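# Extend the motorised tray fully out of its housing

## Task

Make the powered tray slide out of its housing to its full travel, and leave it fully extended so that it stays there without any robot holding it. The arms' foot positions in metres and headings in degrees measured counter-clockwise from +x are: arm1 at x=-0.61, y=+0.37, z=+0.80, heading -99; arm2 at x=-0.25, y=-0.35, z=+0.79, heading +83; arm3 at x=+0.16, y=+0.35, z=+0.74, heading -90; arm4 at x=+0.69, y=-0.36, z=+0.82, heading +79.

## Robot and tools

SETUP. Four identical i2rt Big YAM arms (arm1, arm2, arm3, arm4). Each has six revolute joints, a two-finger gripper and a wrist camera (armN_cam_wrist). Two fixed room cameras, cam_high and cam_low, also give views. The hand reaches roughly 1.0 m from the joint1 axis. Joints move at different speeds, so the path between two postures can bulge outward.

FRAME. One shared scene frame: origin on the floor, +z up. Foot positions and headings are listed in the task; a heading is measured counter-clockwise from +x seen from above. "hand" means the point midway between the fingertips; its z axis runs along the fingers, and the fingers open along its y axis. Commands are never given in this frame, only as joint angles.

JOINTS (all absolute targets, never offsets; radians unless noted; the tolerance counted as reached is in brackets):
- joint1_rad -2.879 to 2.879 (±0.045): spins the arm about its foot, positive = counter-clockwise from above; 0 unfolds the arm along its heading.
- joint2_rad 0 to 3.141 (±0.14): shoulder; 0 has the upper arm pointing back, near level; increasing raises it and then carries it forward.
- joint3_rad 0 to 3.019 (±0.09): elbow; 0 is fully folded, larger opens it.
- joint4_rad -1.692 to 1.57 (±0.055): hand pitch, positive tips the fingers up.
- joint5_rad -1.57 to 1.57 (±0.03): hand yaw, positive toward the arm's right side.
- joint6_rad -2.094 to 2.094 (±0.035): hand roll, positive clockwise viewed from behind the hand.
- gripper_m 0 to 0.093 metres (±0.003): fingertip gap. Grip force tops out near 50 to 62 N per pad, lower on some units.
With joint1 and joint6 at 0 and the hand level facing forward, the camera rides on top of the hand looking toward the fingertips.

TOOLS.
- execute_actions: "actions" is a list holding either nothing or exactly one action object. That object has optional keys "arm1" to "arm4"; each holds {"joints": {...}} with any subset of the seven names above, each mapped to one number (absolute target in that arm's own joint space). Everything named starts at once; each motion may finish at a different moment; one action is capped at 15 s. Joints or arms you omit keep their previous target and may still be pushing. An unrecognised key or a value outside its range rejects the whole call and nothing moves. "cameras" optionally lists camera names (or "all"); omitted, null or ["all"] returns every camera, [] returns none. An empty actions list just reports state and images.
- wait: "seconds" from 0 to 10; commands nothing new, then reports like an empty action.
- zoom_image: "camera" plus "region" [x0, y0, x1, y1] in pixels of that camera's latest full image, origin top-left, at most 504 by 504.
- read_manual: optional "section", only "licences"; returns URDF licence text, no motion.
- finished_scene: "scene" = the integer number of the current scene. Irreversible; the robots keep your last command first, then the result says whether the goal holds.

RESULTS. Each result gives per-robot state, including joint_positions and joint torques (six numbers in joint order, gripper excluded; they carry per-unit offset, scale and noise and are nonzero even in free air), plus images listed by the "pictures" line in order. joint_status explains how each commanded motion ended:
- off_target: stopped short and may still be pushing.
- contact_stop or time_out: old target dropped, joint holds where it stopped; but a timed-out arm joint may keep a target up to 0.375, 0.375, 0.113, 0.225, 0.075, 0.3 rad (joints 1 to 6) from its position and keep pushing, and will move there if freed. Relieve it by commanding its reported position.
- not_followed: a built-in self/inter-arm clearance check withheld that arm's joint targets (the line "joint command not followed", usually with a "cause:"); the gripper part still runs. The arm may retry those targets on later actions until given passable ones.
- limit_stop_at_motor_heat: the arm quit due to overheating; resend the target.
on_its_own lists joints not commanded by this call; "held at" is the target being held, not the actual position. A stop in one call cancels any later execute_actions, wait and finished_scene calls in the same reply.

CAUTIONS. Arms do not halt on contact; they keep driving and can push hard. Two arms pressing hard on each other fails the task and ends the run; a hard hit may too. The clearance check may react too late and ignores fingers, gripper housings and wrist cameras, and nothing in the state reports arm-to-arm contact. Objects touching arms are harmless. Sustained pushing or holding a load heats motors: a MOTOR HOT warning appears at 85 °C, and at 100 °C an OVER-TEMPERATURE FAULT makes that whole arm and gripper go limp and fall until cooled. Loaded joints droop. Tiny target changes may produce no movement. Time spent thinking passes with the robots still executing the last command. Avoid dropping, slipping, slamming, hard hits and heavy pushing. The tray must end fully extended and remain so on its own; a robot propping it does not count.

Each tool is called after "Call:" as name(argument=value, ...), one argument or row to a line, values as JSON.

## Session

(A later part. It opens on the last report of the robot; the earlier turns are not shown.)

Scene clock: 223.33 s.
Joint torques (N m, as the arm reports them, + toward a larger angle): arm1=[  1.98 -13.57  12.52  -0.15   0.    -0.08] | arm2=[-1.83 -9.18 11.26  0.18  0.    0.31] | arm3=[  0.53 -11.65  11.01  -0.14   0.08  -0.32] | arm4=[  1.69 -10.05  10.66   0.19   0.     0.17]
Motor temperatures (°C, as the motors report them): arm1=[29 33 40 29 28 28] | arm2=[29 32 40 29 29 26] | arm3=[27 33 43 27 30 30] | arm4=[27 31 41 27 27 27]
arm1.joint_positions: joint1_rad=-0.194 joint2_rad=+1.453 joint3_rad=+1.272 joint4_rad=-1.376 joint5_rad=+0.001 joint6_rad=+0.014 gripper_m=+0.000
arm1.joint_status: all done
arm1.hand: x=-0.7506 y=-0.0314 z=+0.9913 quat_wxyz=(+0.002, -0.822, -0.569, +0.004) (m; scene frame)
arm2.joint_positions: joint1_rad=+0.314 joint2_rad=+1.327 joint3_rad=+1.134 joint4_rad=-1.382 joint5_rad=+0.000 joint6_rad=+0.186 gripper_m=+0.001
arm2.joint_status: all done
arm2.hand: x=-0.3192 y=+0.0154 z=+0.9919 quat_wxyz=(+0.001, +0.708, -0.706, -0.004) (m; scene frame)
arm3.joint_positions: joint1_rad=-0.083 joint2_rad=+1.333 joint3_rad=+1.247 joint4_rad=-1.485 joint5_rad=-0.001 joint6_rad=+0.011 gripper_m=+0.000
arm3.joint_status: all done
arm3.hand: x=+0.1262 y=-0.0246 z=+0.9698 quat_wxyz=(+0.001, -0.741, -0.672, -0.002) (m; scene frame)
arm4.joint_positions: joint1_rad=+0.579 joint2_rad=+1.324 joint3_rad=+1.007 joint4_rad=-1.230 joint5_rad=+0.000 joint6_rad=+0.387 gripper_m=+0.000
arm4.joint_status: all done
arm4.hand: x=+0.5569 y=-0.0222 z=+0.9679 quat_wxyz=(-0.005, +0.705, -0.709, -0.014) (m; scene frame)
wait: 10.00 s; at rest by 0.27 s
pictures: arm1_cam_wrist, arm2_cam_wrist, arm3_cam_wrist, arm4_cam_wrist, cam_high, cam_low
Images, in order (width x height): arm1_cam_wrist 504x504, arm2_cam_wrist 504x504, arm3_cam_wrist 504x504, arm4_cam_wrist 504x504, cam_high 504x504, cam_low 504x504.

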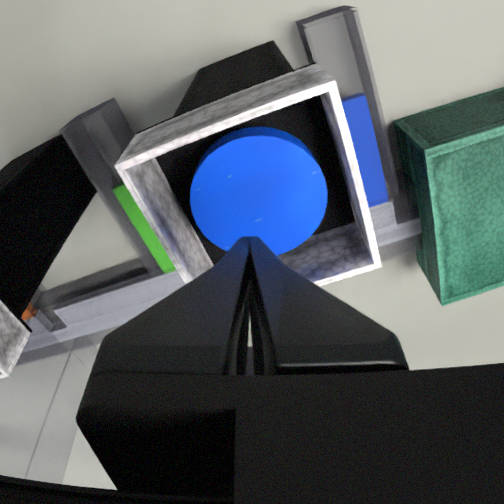

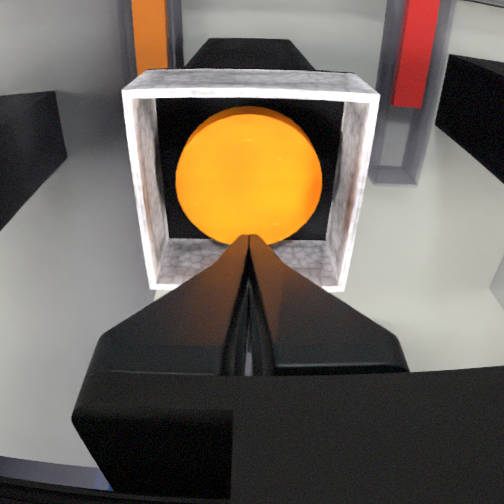

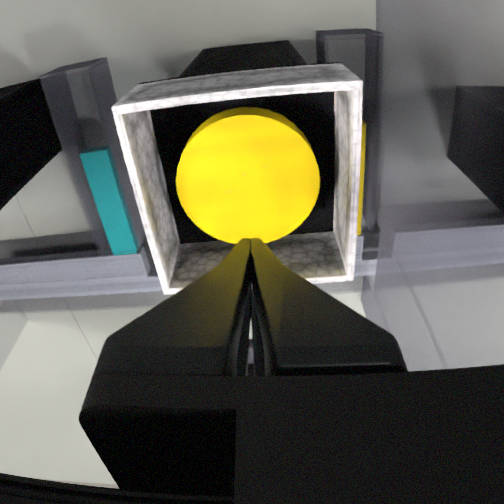

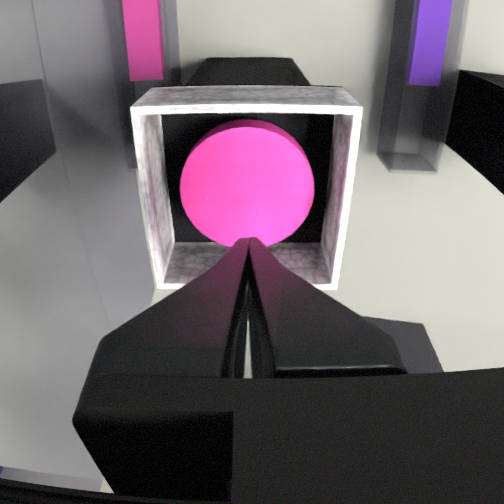

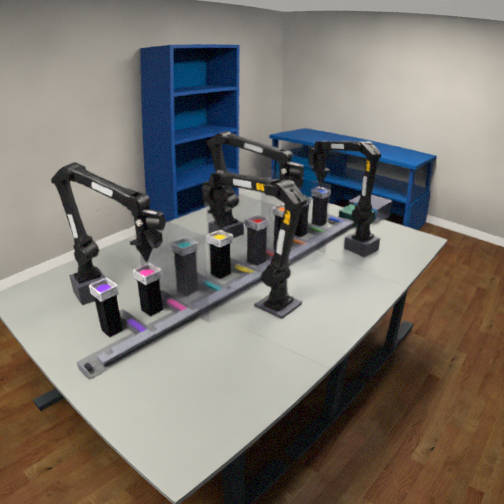

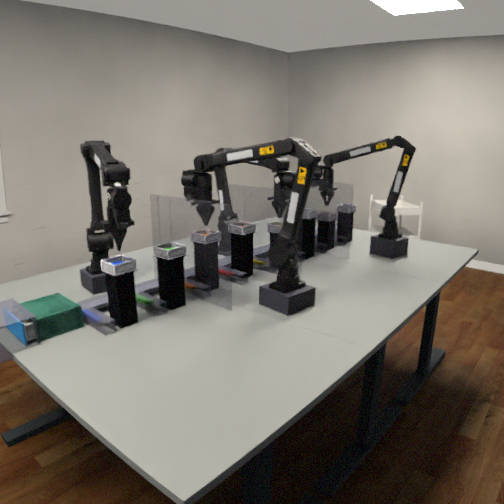

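Call:
execute_actions(
  actions=[
    {"arm1":{"joints":{"joint2_rad":1.51,"joint3_rad":1.09,"joint4_rad":-1.19}},"arm2":{"joints":{"joint2_rad":1.38,"joint3_rad":0.97,"joint4_rad":-1.19}},"arm3":{"joints":{"joint2_rad":1.385,"joint3_rad":1.08,"joint4_rad":-1.29}},"arm4":{"joints":{"joint2_rad":1.43,"joint3_rad":0.85,"joint4_rad":-1.03}}},
  ],
  cameras=[],
)

Call:
wait(
  seconds=10,
)

Call:
wait(
  seconds=10,
)

Call:
execute_actions(
  actions=[
    {"arm1":{"joints":{"joint2_rad":1.41,"joint3_rad":1.26,"joint4_rad":-1.39}},"arm2":{"joints":{"joint2_rad":1.31,"joint3_rad":1.18,"joint4_rad":-1.41}},"arm3":{"joints":{"joint2_rad":1.34,"joint3_rad":1.36,"joint4_rad":-1.57}},"arm4":{"joints":{"joint2_rad":1.3,"joint3_rad":1.07,"joint4_rad":-1.32}}},
  ],
  cameras=[],
)

Call:
execute_actions(
  actions=[
    {"arm1":{"joints":{"joint1_rad":0.345,"joint6_rad":0.19}},"arm2":{"joints":{"joint1_rad":-0.265,"joint2_rad":1.37,"joint3_rad":1.24,"joint6_rad":-0.4}},"arm3":{"joints":{"joint1_rad":0.46,"joint2_rad":1.45,"joint3_rad":1.48,"joint6_rad":0.46}},"arm4":{"joints":{"joint1_rad":-0.06,"joint6_rad":-0.25}}},
  ],
  cameras=[],
)

Call:
execute_actions(
  actions=[
    {"arm1":{"joints":{"joint2_rad":1.46,"joint3_rad":1.06,"joint4_rad":-1.21}},"arm2":{"joints":{"joint2_rad":1.45,"joint3_rad":1.05,"joint4_rad":-1.2}},"arm3":{"joints":{"joint2_rad":1.48,"joint3_rad":1.28,"joint4_rad":-1.42}},"arm4":{"joints":{"joint2_rad":1.35,"joint3_rad":0.82,"joint4_rad":-1.08}}},
  ],
  cameras=[],
)

Call:
wait(
  seconds=8,
)

Call:
wait(
  seconds=8,
)

Call:
zoom_image(
  camera="cam_high",
  region=[60, 180, 420, 390],
)

Scene clock: 243.40 s.
Joint torques (N m, as the arm reports them, + toward a larger angle): arm1=[ 1.8  -9.45  4.69  0.84  0.06 -0.11] | arm2=[-1.78 -5.9   4.59  1.21  0.    0.3 ] | arm3=[ 0.7  -8.62  5.43  1.79  0.12 -0.3 ] | arm4=[ 1.63 -7.57  4.52  1.35 -0.02  0.16]
Motor temperatures (°C, as the motors report them): arm1=[29 33 42 29 28 28] | arm2=[29 32 42 29 29 26] | arm3=[27 33 45 27 30 30] | arm4=[27 31 44 27 27 27]
arm1.joint_positions: joint1_rad=-0.194 joint2_rad=+1.470 joint3_rad=+1.138 joint4_rad=-1.200 joint5_rad=+0.001 joint6_rad=+0.014 gripper_m=+0.000
arm1.joint_status: all done
arm1.hand: x=-0.7501 y=-0.0288 z=+0.9351 quat_wxyz=(-0.005, -0.822, -0.569, +0.014) (m; scene frame)
arm2.joint_positions: joint1_rad=+0.314 joint2_rad=+1.347 joint3_rad=+1.015 joint4_rad=-1.203 joint5_rad=+0.000 joint6_rad=+0.186 gripper_m=+0.001
arm2.joint_status: all done
arm2.hand: x=-0.3203 y=+0.0195 z=+0.9412 quat_wxyz=(-0.010, +0.707, -0.706, -0.021) (m; scene frame)
arm3.joint_positions: joint1_rad=-0.083 joint2_rad=+1.343 joint3_rad=+1.118 joint4_rad=-1.315 joint5_rad=-0.001 joint6_rad=+0.011 gripper_m=+0.000
arm3.joint_status: all done
arm3.hand: x=+0.1259 y=-0.0275 z=+0.9179 quat_wxyz=(-0.010, -0.741, -0.671, +0.010) (m; scene frame)
arm4.joint_positions: joint1_rad=+0.579 joint2_rad=+1.391 joint3_rad=+0.891 joint4_rad=-1.044 joint5_rad=+0.001 joint6_rad=+0.387 gripper_m=+0.000
arm4.joint_status: all done
arm4.hand: x=+0.5571 y=-0.0229 z=+0.9047 quat_wxyz=(-0.005, +0.704, -0.710, -0.016) (m; scene frame)
pictures: none
No camera images: the call's "cameras" was empty. Leave "cameras" out to get every camera's image.

Scene clock: 253.40 s.
Joint torques (N m, as the arm reports them, + toward a larger angle): arm1=[ 2.42 -9.83  4.77  0.87  0.01 -0.03] | arm2=[-1.85 -5.89  4.6   1.2   0.    0.31] | arm3=[ 0.56 -8.77  5.44  1.65  0.1  -0.31] | arm4=[ 1.73 -7.6   4.47  1.37 -0.01  0.17]
Motor temperatures (°C, as the motors report them): arm1=[29 33 38 29 28 28] | arm2=[29 32 38 29 29 26] | arm3=[27 33 42 27 30 30] | arm4=[27 31 39 27 27 27]
arm1.joint_positions: joint1_rad=-0.194 joint2_rad=+1.470 joint3_rad=+1.138 joint4_rad=-1.200 joint5_rad=+0.001 joint6_rad=+0.014 gripper_m=+0.000
arm1.joint_status: all done
arm1.hand: x=-0.7501 y=-0.0288 z=+0.9351 quat_wxyz=(-0.005, -0.822, -0.569, +0.014) (m; scene frame)
arm2.joint_positions: joint1_rad=+0.314 joint2_rad=+1.347 joint3_rad=+1.015 joint4_rad=-1.203 joint5_rad=+0.000 joint6_rad=+0.186 gripper_m=+0.001
arm2.joint_status: all done
arm2.hand: x=-0.3203 y=+0.0195 z=+0.9412 quat_wxyz=(-0.010, +0.707, -0.706, -0.021) (m; scene frame)
arm3.joint_positions: joint1_rad=-0.083 joint2_rad=+1.343 joint3_rad=+1.118 joint4_rad=-1.315 joint5_rad=-0.001 joint6_rad=+0.011 gripper_m=+0.000
arm3.joint_status: all done
arm3.hand: x=+0.1259 y=-0.0275 z=+0.9179 quat_wxyz=(-0.010, -0.741, -0.671, +0.010) (m; scene frame)
arm4.joint_positions: joint1_rad=+0.579 joint2_rad=+1.391 joint3_rad=+0.891 joint4_rad=-1.044 joint5_rad=+0.001 joint6_rad=+0.387 gripper_m=+0.000
arm4.joint_status: all done
arm4.hand: x=+0.5571 y=-0.0229 z=+0.9047 quat_wxyz=(-0.005, +0.704, -0.710, -0.016) (m; scene frame)
wait: 10.00 s; at rest by 0.27 s
pictures: arm1_cam_wrist, arm2_cam_wrist, arm3_cam_wrist, arm4_cam_wrist, cam_high, cam_low
Images, in order (width x height): arm1_cam_wrist 504x504, arm2_cam_wrist 504x504, arm3_cam_wrist 504x504, arm4_cam_wrist 504x504, cam_high 504x504, cam_low 504x504.

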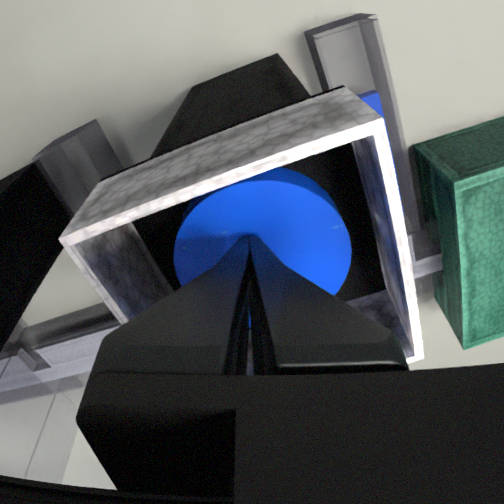

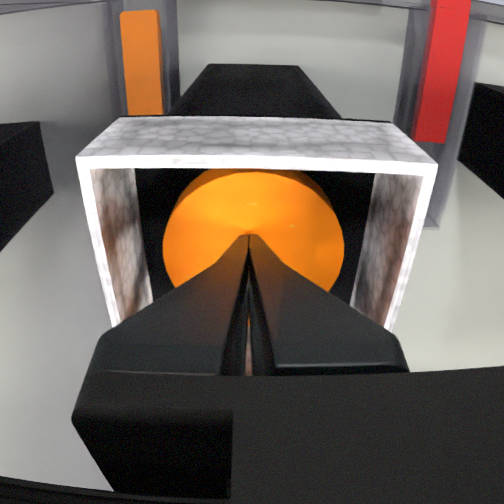

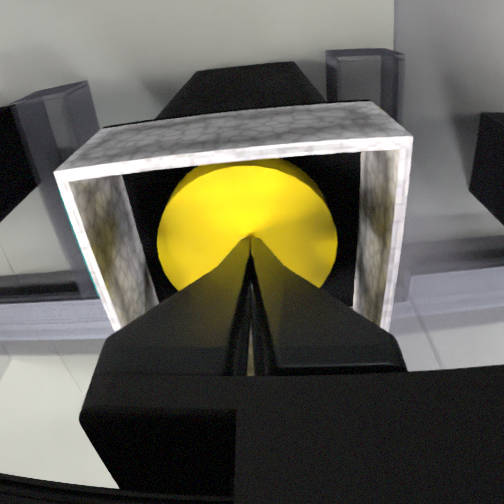

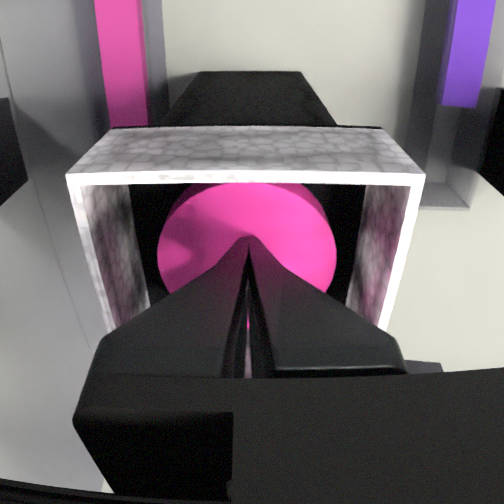

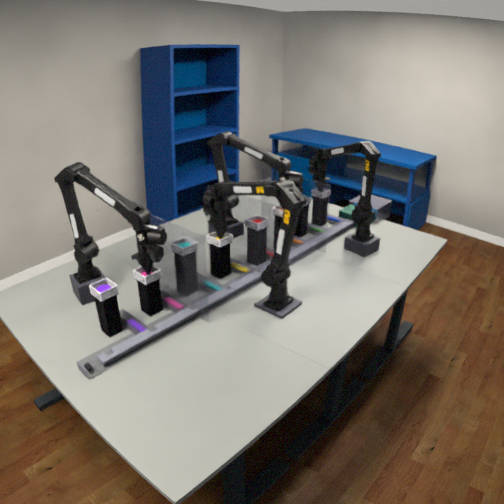

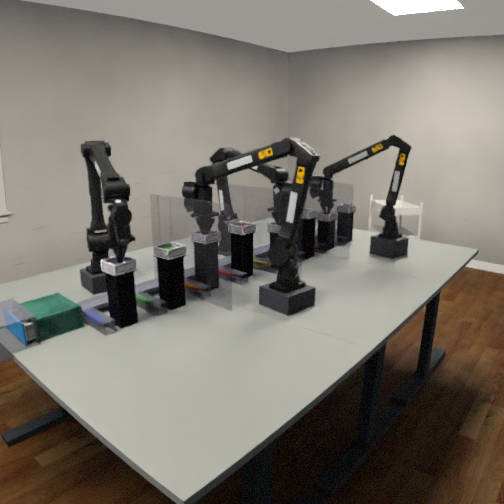

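Scene clock: 263.40 s.
Joint torques (N m, as the arm reports them, + toward a larger angle): arm1=[ 1.85 -9.49  4.89  0.96  0.03  0.02] | arm2=[-1.77 -5.94  4.62  1.21 -0.01  0.3 ] | arm3=[ 0.64 -8.34  5.51  1.74  0.08 -0.31] | arm4=[ 1.89 -7.68  4.5   1.4  -0.03  0.17]
Motor temperatures (°C, as the motors report them): arm1=[29 32 36 29 28 28] | arm2=[29 32 36 29 29 26] | arm3=[27 33 40 27 30 30] | arm4=[27 31 37 27 27 27]
arm1.joint_positions: joint1_rad=-0.194 joint2_rad=+1.470 joint3_rad=+1.138 joint4_rad=-1.200 joint5_rad=+0.001 joint6_rad=+0.014 gripper_m=+0.000
arm1.joint_status: all done
arm1.hand: x=-0.7501 y=-0.0288 z=+0.9351 quat_wxyz=(-0.005, -0.822, -0.569, +0.014) (m; scene frame)
arm2.joint_positions: joint1_rad=+0.314 joint2_rad=+1.347 joint3_rad=+1.015 joint4_rad=-1.203 joint5_rad=+0.000 joint6_rad=+0.186 gripper_m=+0.001
arm2.joint_status: all done
arm2.hand: x=-0.3203 y=+0.0195 z=+0.9412 quat_wxyz=(-0.010, +0.707, -0.706, -0.021) (m; scene frame)
arm3.joint_positions: joint1_rad=-0.083 joint2_rad=+1.343 joint3_rad=+1.118 joint4_rad=-1.315 joint5_rad=-0.001 joint6_rad=+0.011 gripper_m=+0.000
arm3.joint_status: all done
arm3.hand: x=+0.1259 y=-0.0275 z=+0.9179 quat_wxyz=(-0.010, -0.741, -0.671, +0.010) (m; scene frame)
arm4.joint_positions: joint1_rad=+0.579 joint2_rad=+1.391 joint3_rad=+0.891 joint4_rad=-1.044 joint5_rad=+0.001 joint6_rad=+0.387 gripper_m=+0.000
arm4.joint_status: all done
arm4.hand: x=+0.5571 y=-0.0229 z=+0.9047 quat_wxyz=(-0.005, +0.704, -0.710, -0.016) (m; scene frame)
wait: 10.00 s; at rest by 0.27 s
pictures: arm1_cam_wrist, arm2_cam_wrist, arm3_cam_wrist, arm4_cam_wrist, cam_high, cam_low
Images, in order (width x height): arm1_cam_wrist 504x504, arm2_cam_wrist 504x504, arm3_cam_wrist 504x504, arm4_cam_wrist 504x504, cam_high 504x504, cam_low 504x504.

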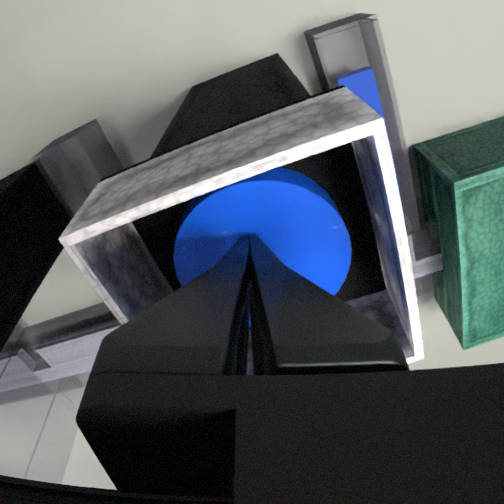

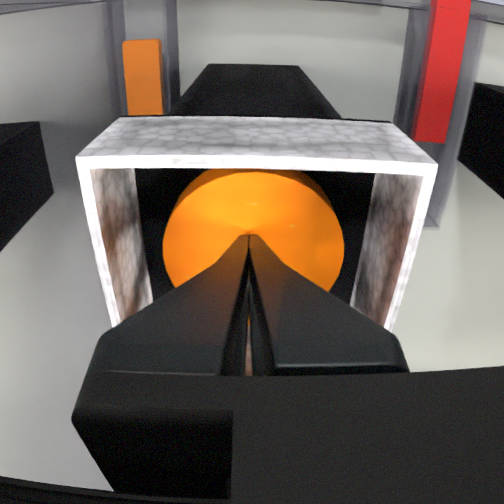

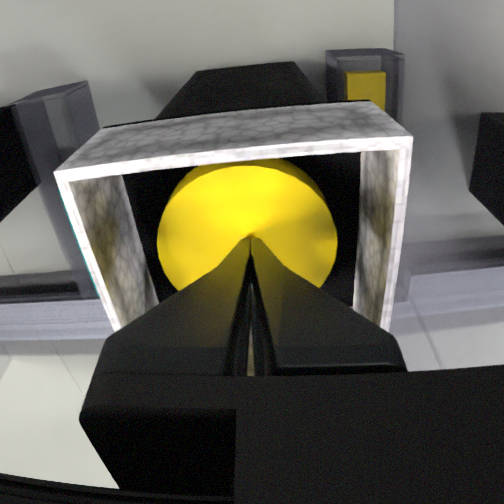

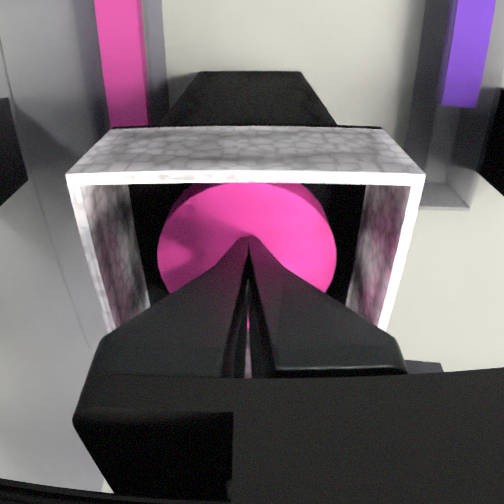

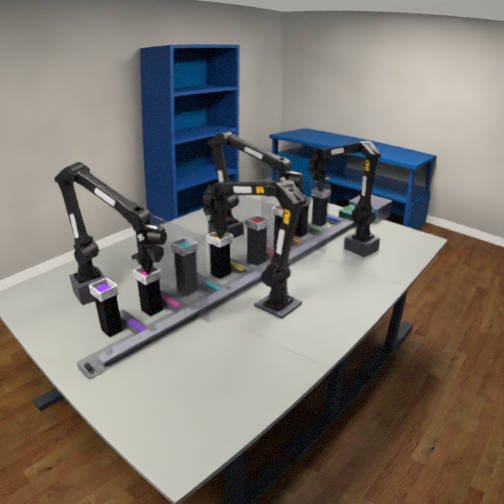

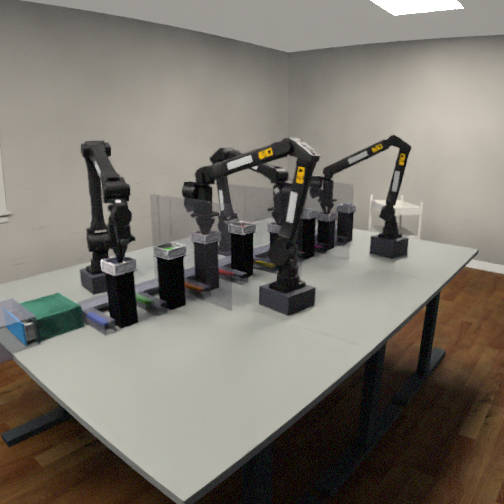

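Scene clock: 264.47 s.
Joint torques (N m, as the arm reports them, + toward a larger angle): arm1=[  2.64 -12.97  13.06  -0.3   -0.01  -0.06] | arm2=[-1.8  -8.6  11.4   0.16  0.    0.3 ] | arm3=[  0.79 -11.2   10.78  -0.04   0.1   -0.29] | arm4=[ 1.7  -9.09 10.37  0.14 -0.01  0.18]
Motor temperatures (°C, as the motors report them): arm1=[29 32 37 29 28 28] | arm2=[29 32 37 29 29 26] | arm3=[27 33 40 27 30 30] | arm4=[27 31 38 27 27 27]
arm1.joint_positions: joint1_rad=-0.194 joint2_rad=+1.415 joint3_rad=+1.209 joint4_rad=-1.377 joint5_rad=+0.001 joint6_rad=+0.014 gripper_m=+0.000
arm1.joint_status: all done
arm1.hand: x=-0.7429 y=-0.0098 z=+0.9830 quat_wxyz=(+0.009, -0.822, -0.569, -0.007) (m; scene frame)
arm2.joint_positions: joint1_rad=+0.314 joint2_rad=+1.317 joint3_rad=+1.134 joint4_rad=-1.402 joint5_rad=+0.000 joint6_rad=+0.186 gripper_m=+0.001
arm2.joint_status: all done
arm2.hand: x=-0.3181 y=+0.0098 z=+0.9953 quat_wxyz=(+0.004, +0.708, -0.707, +0.000) (m; scene frame)
arm3.joint_positions: joint1_rad=-0.083 joint2_rad=+1.331 joint3_rad=+1.331 joint4_rad=-1.555 joint5_rad=-0.001 joint6_rad=+0.011 gripper_m=+0.000
arm3.joint_status: all done
arm3.hand: x=+0.1258 y=-0.0291 z=+1.0027 quat_wxyz=(-0.005, -0.741, -0.671, +0.004) (m; scene frame)
arm4.joint_positions: joint1_rad=+0.579 joint2_rad=+1.288 joint3_rad=+1.041 joint4_rad=-1.310 joint5_rad=+0.001 joint6_rad=+0.387 gripper_m=+0.000
arm4.joint_status: all done
arm4.hand: x=+0.5603 y=-0.0304 z=+0.9925 quat_wxyz=(-0.003, +0.705, -0.710, -0.010) (m; scene frame)
pictures: none
No camera images: the call's "cameras" was empty. Leave "cameras" out to get every camera's image.

Scene clock: 266.10 s.
Joint torques (N m, as the arm reports them, + toward a larger angle): arm1=[  1.64 -12.92  12.72  -0.32   0.12   0.26] | arm2=[-0.91 -8.59 11.61  0.33 -0.04 -0.01] | arm3=[ -0.25 -14.09  11.44   0.05   0.12  -0.05] | arm4=[ 0.48 -9.13 10.43  0.17 -0.07 -0.08]
Motor temperatures (°C, as the motors report them): arm1=[29 33 38 29 28 28] | arm2=[29 32 37 29 29 26] | arm3=[27 33 41 27 30 30] | arm4=[27 31 39 27 27 27]
arm1.joint_positions: joint1_rad=+0.348 joint2_rad=+1.415 joint3_rad=+1.209 joint4_rad=-1.377 joint5_rad=-0.001 joint6_rad=+0.176 gripper_m=+0.000
arm1.joint_status: all done
arm1.hand: x=-0.5287 y=-0.0263 z=+0.9821 quat_wxyz=(+0.010, -0.700, -0.714, -0.007) (m; scene frame)
arm2.joint_positions: joint1_rad=-0.270 joint2_rad=+1.362 joint3_rad=+1.189 joint4_rad=-1.406 joint5_rad=+0.000 joint6_rad=-0.385 gripper_m=+0.001
arm2.joint_status: all done
arm2.hand: x=-0.1020 y=+0.0057 z=+0.9983 quat_wxyz=(+0.003, +0.703, -0.711, -0.005) (m; scene frame)
arm3.joint_positions: joint1_rad=+0.470 joint2_rad=+1.451 joint3_rad=+1.442 joint4_rad=-1.559 joint5_rad=-0.001 joint6_rad=+0.449 gripper_m=+0.000
arm3.joint_status: all done
arm3.hand: x=+0.3504 y=-0.0281 z=+0.9994 quat_wxyz=(+0.000, -0.701, -0.713, -0.001) (m; scene frame)
arm4.joint_positions: joint1_rad=-0.054 joint2_rad=+1.288 joint3_rad=+1.041 joint4_rad=-1.310 joint5_rad=+0.000 joint6_rad=-0.236 gripper_m=+0.000
arm4.joint_status: all done
arm4.hand: x=+0.7809 y=-0.0166 z=+0.9914 quat_wxyz=(-0.006, +0.701, -0.713, -0.007) (m; scene frame)
pictures: none
No camera images: the call's "cameras" was empty. Leave "cameras" out to get every camera's image.

Scene clock: 267.03 s.
Joint torques (N m, as the arm reports them, + toward a larger angle): arm1=[ 1.21 -9.86  5.28  1.05  0.07  0.25] | arm2=[-0.92 -7.41  5.09  1.35 -0.04 -0.01] | arm3=[ -0.03 -10.87   5.56   0.98   0.12  -0.04] | arm4=[ 0.59 -6.11  4.24  1.35 -0.08 -0.07]
Motor temperatures (°C, as the motors report them): arm1=[29 33 37 29 28 28] | arm2=[29 32 37 29 29 26] | arm3=[27 33 41 27 30 30] | arm4=[27 31 38 27 27 27]
arm1.joint_positions: joint1_rad=+0.348 joint2_rad=+1.425 joint3_rad=+1.104 joint4_rad=-1.222 joint5_rad=-0.001 joint6_rad=+0.176 gripper_m=+0.000
arm1.joint_status: all done
arm1.hand: x=-0.5284 y=-0.0281 z=+0.9396 quat_wxyz=(-0.007, -0.700, -0.714, +0.005) (m; scene frame)
arm2.joint_positions: joint1_rad=-0.270 joint2_rad=+1.421 joint3_rad=+1.087 joint4_rad=-1.218 joint5_rad=+0.000 joint6_rad=-0.386 gripper_m=+0.001
arm2.joint_status: all done
arm2.hand: x=-0.0971 y=+0.0192 z=+0.9391 quat_wxyz=(-0.009, +0.703, -0.711, -0.010) (m; scene frame)
arm3.joint_positions: joint1_rad=+0.470 joint2_rad=+1.441 joint3_rad=+1.318 joint4_rad=-1.428 joint5_rad=-0.001 joint6_rad=+0.449 gripper_m=+0.000
arm3.joint_status: all done
arm3.hand: x=+0.3493 y=-0.0257 z=+0.9562 quat_wxyz=(-0.008, -0.701, -0.713, +0.002) (m; scene frame)
arm4.joint_positions: joint1_rad=-0.054 joint2_rad=+1.306 joint3_rad=+0.867 joint4_rad=-1.093 joint5_rad=+0.000 joint6_rad=-0.236 gripper_m=+0.000
arm4.joint_status: all done
arm4.hand: x=+0.7777 y=-0.0274 z=+0.9231 quat_wxyz=(-0.017, +0.701, -0.713, -0.014) (m; scene frame)
pictures: none
No camera images: the call's "cameras" was empty. Leave "cameras" out to get every camera's image.

Scene clock: 275.03 s.
Joint torques (N m, as the arm reports them, + toward a larger angle): arm1=[ 1.34 -9.84  5.23  0.9   0.04  0.25] | arm2=[-0.93 -7.36  5.1   1.37 -0.04 -0.01] | arm3=[ -0.35 -10.41   5.65   0.93   0.14   0.  ] | arm4=[ 0.63 -6.11  4.27  1.37 -0.07 -0.07]
Motor temperatures (°C, as the motors report them): arm1=[29 32 36 29 28 28] | arm2=[29 32 36 29 29 26] | arm3=[27 33 40 27 30 30] | arm4=[27 31 37 27 27 27]
arm1.joint_positions: joint1_rad=+0.348 joint2_rad=+1.425 joint3_rad=+1.104 joint4_rad=-1.222 joint5_rad=-0.001 joint6_rad=+0.176 gripper_m=+0.000
arm1.joint_status: all done
arm1.hand: x=-0.5284 y=-0.0281 z=+0.9396 quat_wxyz=(-0.007, -0.700, -0.714, +0.005) (m; scene frame)
arm2.joint_positions: joint1_rad=-0.270 joint2_rad=+1.421 joint3_rad=+1.087 joint4_rad=-1.218 joint5_rad=+0.000 joint6_rad=-0.386 gripper_m=+0.001
arm2.joint_status: all done
arm2.hand: x=-0.0971 y=+0.0192 z=+0.9391 quat_wxyz=(-0.009, +0.703, -0.711, -0.010) (m; scene frame)
arm3.joint_positions: joint1_rad=+0.470 joint2_rad=+1.441 joint3_rad=+1.318 joint4_rad=-1.428 joint5_rad=-0.001 joint6_rad=+0.449 gripper_m=+0.000
arm3.joint_status: all done
arm3.hand: x=+0.3493 y=-0.0257 z=+0.9562 quat_wxyz=(-0.008, -0.701, -0.713, +0.002) (m; scene frame)
arm4.joint_positions: joint1_rad=-0.054 joint2_rad=+1.306 joint3_rad=+0.867 joint4_rad=-1.093 joint5_rad=+0.000 joint6_rad=-0.236 gripper_m=+0.000
arm4.joint_status: all done
arm4.hand: x=+0.7777 y=-0.0274 z=+0.9231 quat_wxyz=(-0.017, +0.701, -0.713, -0.014) (m; scene frame)
wait: 8.00 s; at rest by 0.27 s
pictures: arm1_cam_wrist, arm2_cam_wrist, arm3_cam_wrist, arm4_cam_wrist, cam_high, cam_low
Images, in order (width x height): arm1_cam_wrist 504x504, arm2_cam_wrist 504x504, arm3_cam_wrist 504x504, arm4_cam_wrist 504x504, cam_high 504x504, cam_low 504x504.

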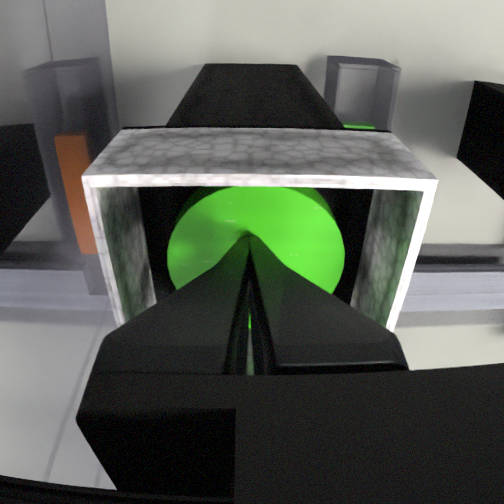

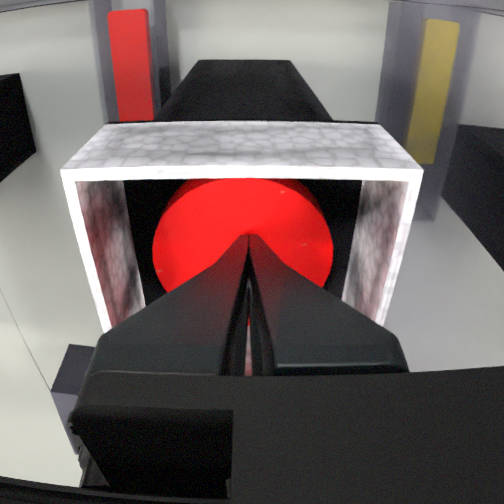

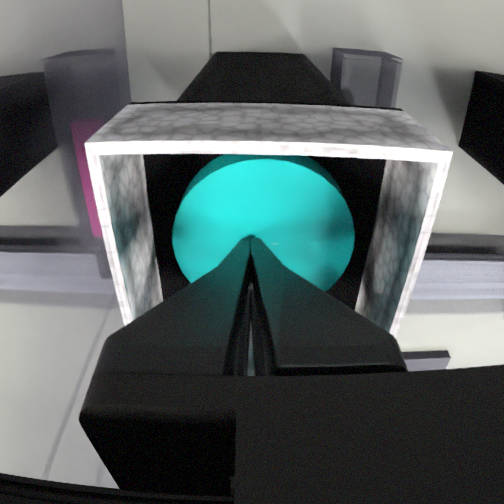

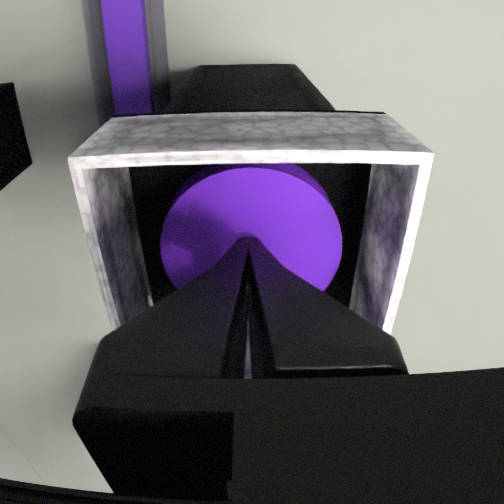

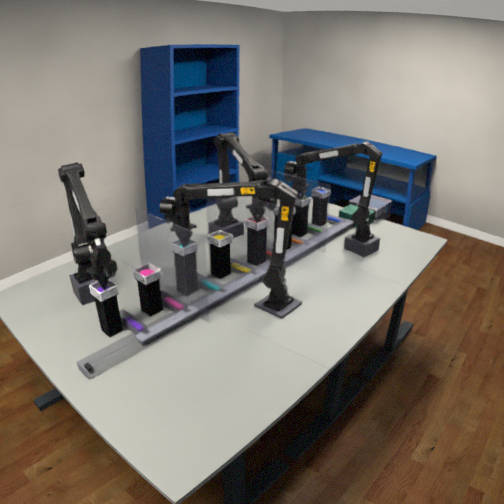

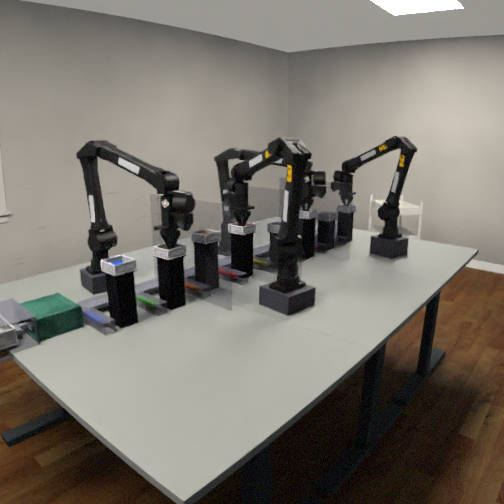

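Scene clock: 283.03 s.
Joint torques (N m, as the arm reports them, + toward a larger angle): arm1=[  1.33 -10.3    5.29   1.04   0.1    0.23] | arm2=[-0.92 -7.38  5.11  1.37 -0.04 -0.01] | arm3=[ -0.09 -10.29   5.61   0.92   0.11  -0.02] | arm4=[ 0.48 -5.98  4.26  1.35 -0.07 -0.06]
Motor temperatures (°C, as the motors report them): arm1=[29 32 36 29 28 28] | arm2=[29 32 36 29 29 26] | arm3=[27 33 39 27 30 30] | arm4=[27 31 36 27 27 27]
arm1.joint_positions: joint1_rad=+0.348 joint2_rad=+1.425 joint3_rad=+1.104 joint4_rad=-1.222 joint5_rad=-0.001 joint6_rad=+0.176 gripper_m=+0.000
arm1.joint_status: all done
arm1.hand: x=-0.5284 y=-0.0281 z=+0.9396 quat_wxyz=(-0.007, -0.700, -0.714, +0.005) (m; scene frame)
arm2.joint_positions: joint1_rad=-0.270 joint2_rad=+1.421 joint3_rad=+1.087 joint4_rad=-1.218 joint5_rad=+0.000 joint6_rad=-0.386 gripper_m=+0.001
arm2.joint_status: all done
arm2.hand: x=-0.0971 y=+0.0192 z=+0.9391 quat_wxyz=(-0.009, +0.703, -0.711, -0.010) (m; scene frame)
arm3.joint_positions: joint1_rad=+0.470 joint2_rad=+1.441 joint3_rad=+1.318 joint4_rad=-1.428 joint5_rad=-0.001 joint6_rad=+0.449 gripper_m=+0.000
arm3.joint_status: all done
arm3.hand: x=+0.3493 y=-0.0257 z=+0.9562 quat_wxyz=(-0.008, -0.701, -0.713, +0.002) (m; scene frame)
arm4.joint_positions: joint1_rad=-0.054 joint2_rad=+1.306 joint3_rad=+0.867 joint4_rad=-1.093 joint5_rad=+0.000 joint6_rad=-0.236 gripper_m=+0.000
arm4.joint_status: all done
arm4.hand: x=+0.7777 y=-0.0274 z=+0.9231 quat_wxyz=(-0.017, +0.701, -0.713, -0.014) (m; scene frame)
wait: 8.00 s; at rest by 0.27 s
pictures: arm1_cam_wrist, arm2_cam_wrist, arm3_cam_wrist, arm4_cam_wrist, cam_high, cam_low
Images, in order (width x height): arm1_cam_wrist 504x504, arm2_cam_wrist 504x504, arm3_cam_wrist 504x504, arm4_cam_wrist 504x504, cam_high 504x504, cam_low 504x504.

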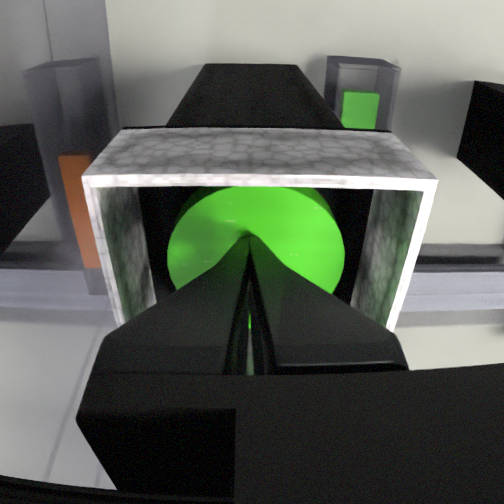

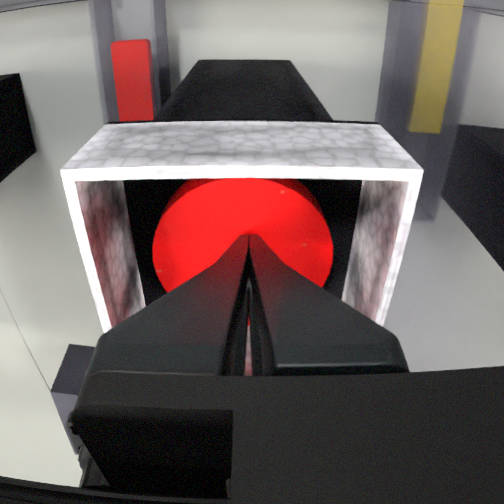

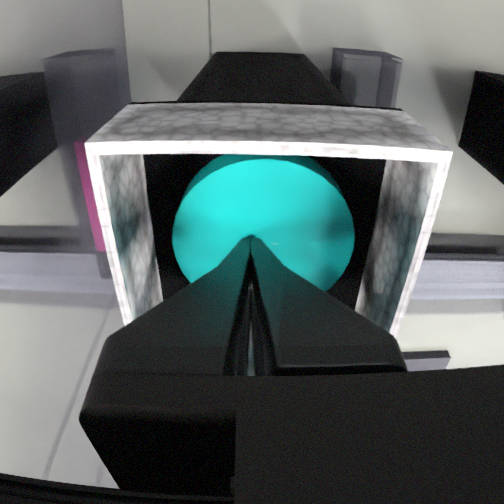

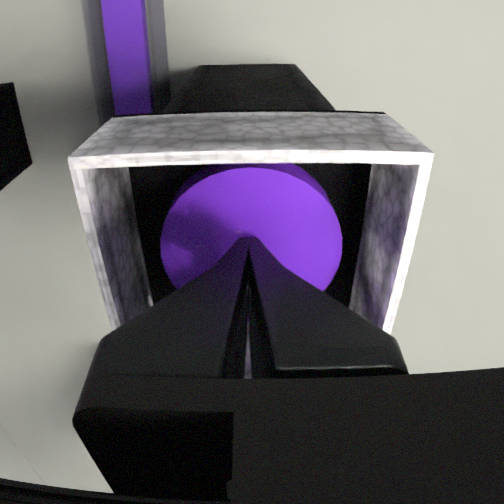

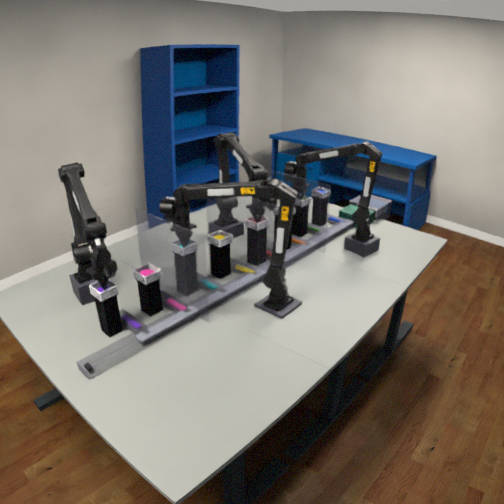

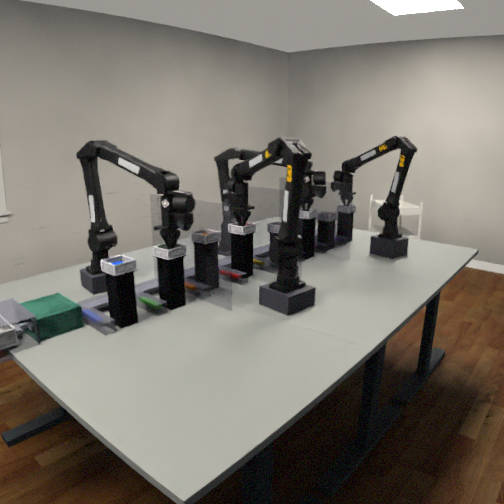

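Region (60, 180, 420, 390) of cam_high's 504x504 image, scaled by 1.400, with more detail than that image has; it fills the top 294 rows of this view, and the rest is white.

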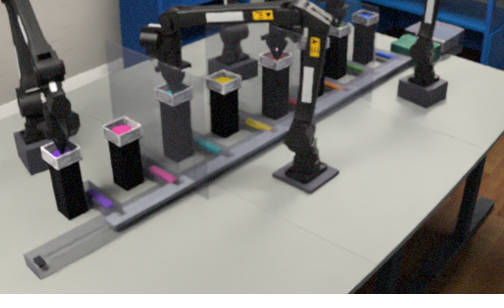

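Call:
execute_actions(
  actions=[
    {"arm1":{"joints":{"joint2_rad":1.41,"joint3_rad":1.26,"joint4_rad":-1.39}},"arm2":{"joints":{"joint2_rad":1.36,"joint3_rad":1.22,"joint4_rad":-1.39}},"arm3":{"joints":{"joint2_rad":1.45,"joint3_rad":1.48,"joint4_rad":-1.57}},"arm4":{"joints":{"joint2_rad":1.31,"joint3_rad":1.04,"joint4_rad":-1.27}}},
  ],
  cameras=[],
)

Call:
finished_scene(
  scene=1,
)

Scene clock: 289.77 s.
Joint torques (N m, as the arm reports them, + toward a larger angle): arm1=[  0.56 -12.46  12.46   0.02   0.11   0.24] | arm2=[ -0.98 -10.08  11.13   0.18  -0.04  -0.01] | arm3=[ -0.52 -13.16  10.84   0.01   0.14  -0.02] | arm4=[ 0.6  -9.22 10.78  0.15 -0.07 -0.07]
Motor temperatures (°C, as the motors report them): arm1=[29 32 36 29 28 28] | arm2=[29 32 36 29 29 26] | arm3=[27 33 39 27 30 30] | arm4=[27 31 36 27 27 27]
arm1.joint_positions: joint1_rad=+0.348 joint2_rad=+1.410 joint3_rad=+1.209 joint4_rad=-1.377 joint5_rad=-0.001 joint6_rad=+0.176 gripper_m=+0.000
arm1.joint_status: all done
arm1.hand: x=-0.5288 y=-0.0261 z=+0.9839 quat_wxyz=(+0.008, -0.700, -0.714, -0.005) (m; scene frame)
arm2.joint_positions: joint1_rad=-0.270 joint2_rad=+1.365 joint3_rad=+1.173 joint4_rad=-1.383 joint5_rad=+0.000 joint6_rad=-0.386 gripper_m=+0.001
arm2.joint_status: all done
arm2.hand: x=-0.1017 y=+0.0067 z=+0.9913 quat_wxyz=(+0.001, +0.703, -0.711, -0.006) (m; scene frame)
arm3.joint_positions: joint1_rad=+0.470 joint2_rad=+1.436 joint3_rad=+1.448 joint4_rad=-1.555 joint5_rad=-0.001 joint6_rad=+0.449 gripper_m=+0.000
arm3.joint_status: all done
arm3.hand: x=+0.3507 y=-0.0288 z=+1.0078 quat_wxyz=(-0.013, -0.701, -0.713, +0.003) (m; scene frame)
arm4.joint_positions: joint1_rad=-0.054 joint2_rad=+1.299 joint3_rad=+1.005 joint4_rad=-1.260 joint5_rad=+0.000 joint6_rad=-0.236 gripper_m=+0.000
arm4.joint_status: all done
arm4.hand: x=+0.7808 y=-0.0166 z=+0.9742 quat_wxyz=(-0.007, +0.701, -0.713, -0.008) (m; scene frame)
pictures: none
No camera images: the call's "cameras" was empty. Leave "cameras" out to get every camera's image.

The scene is finished: the task was done.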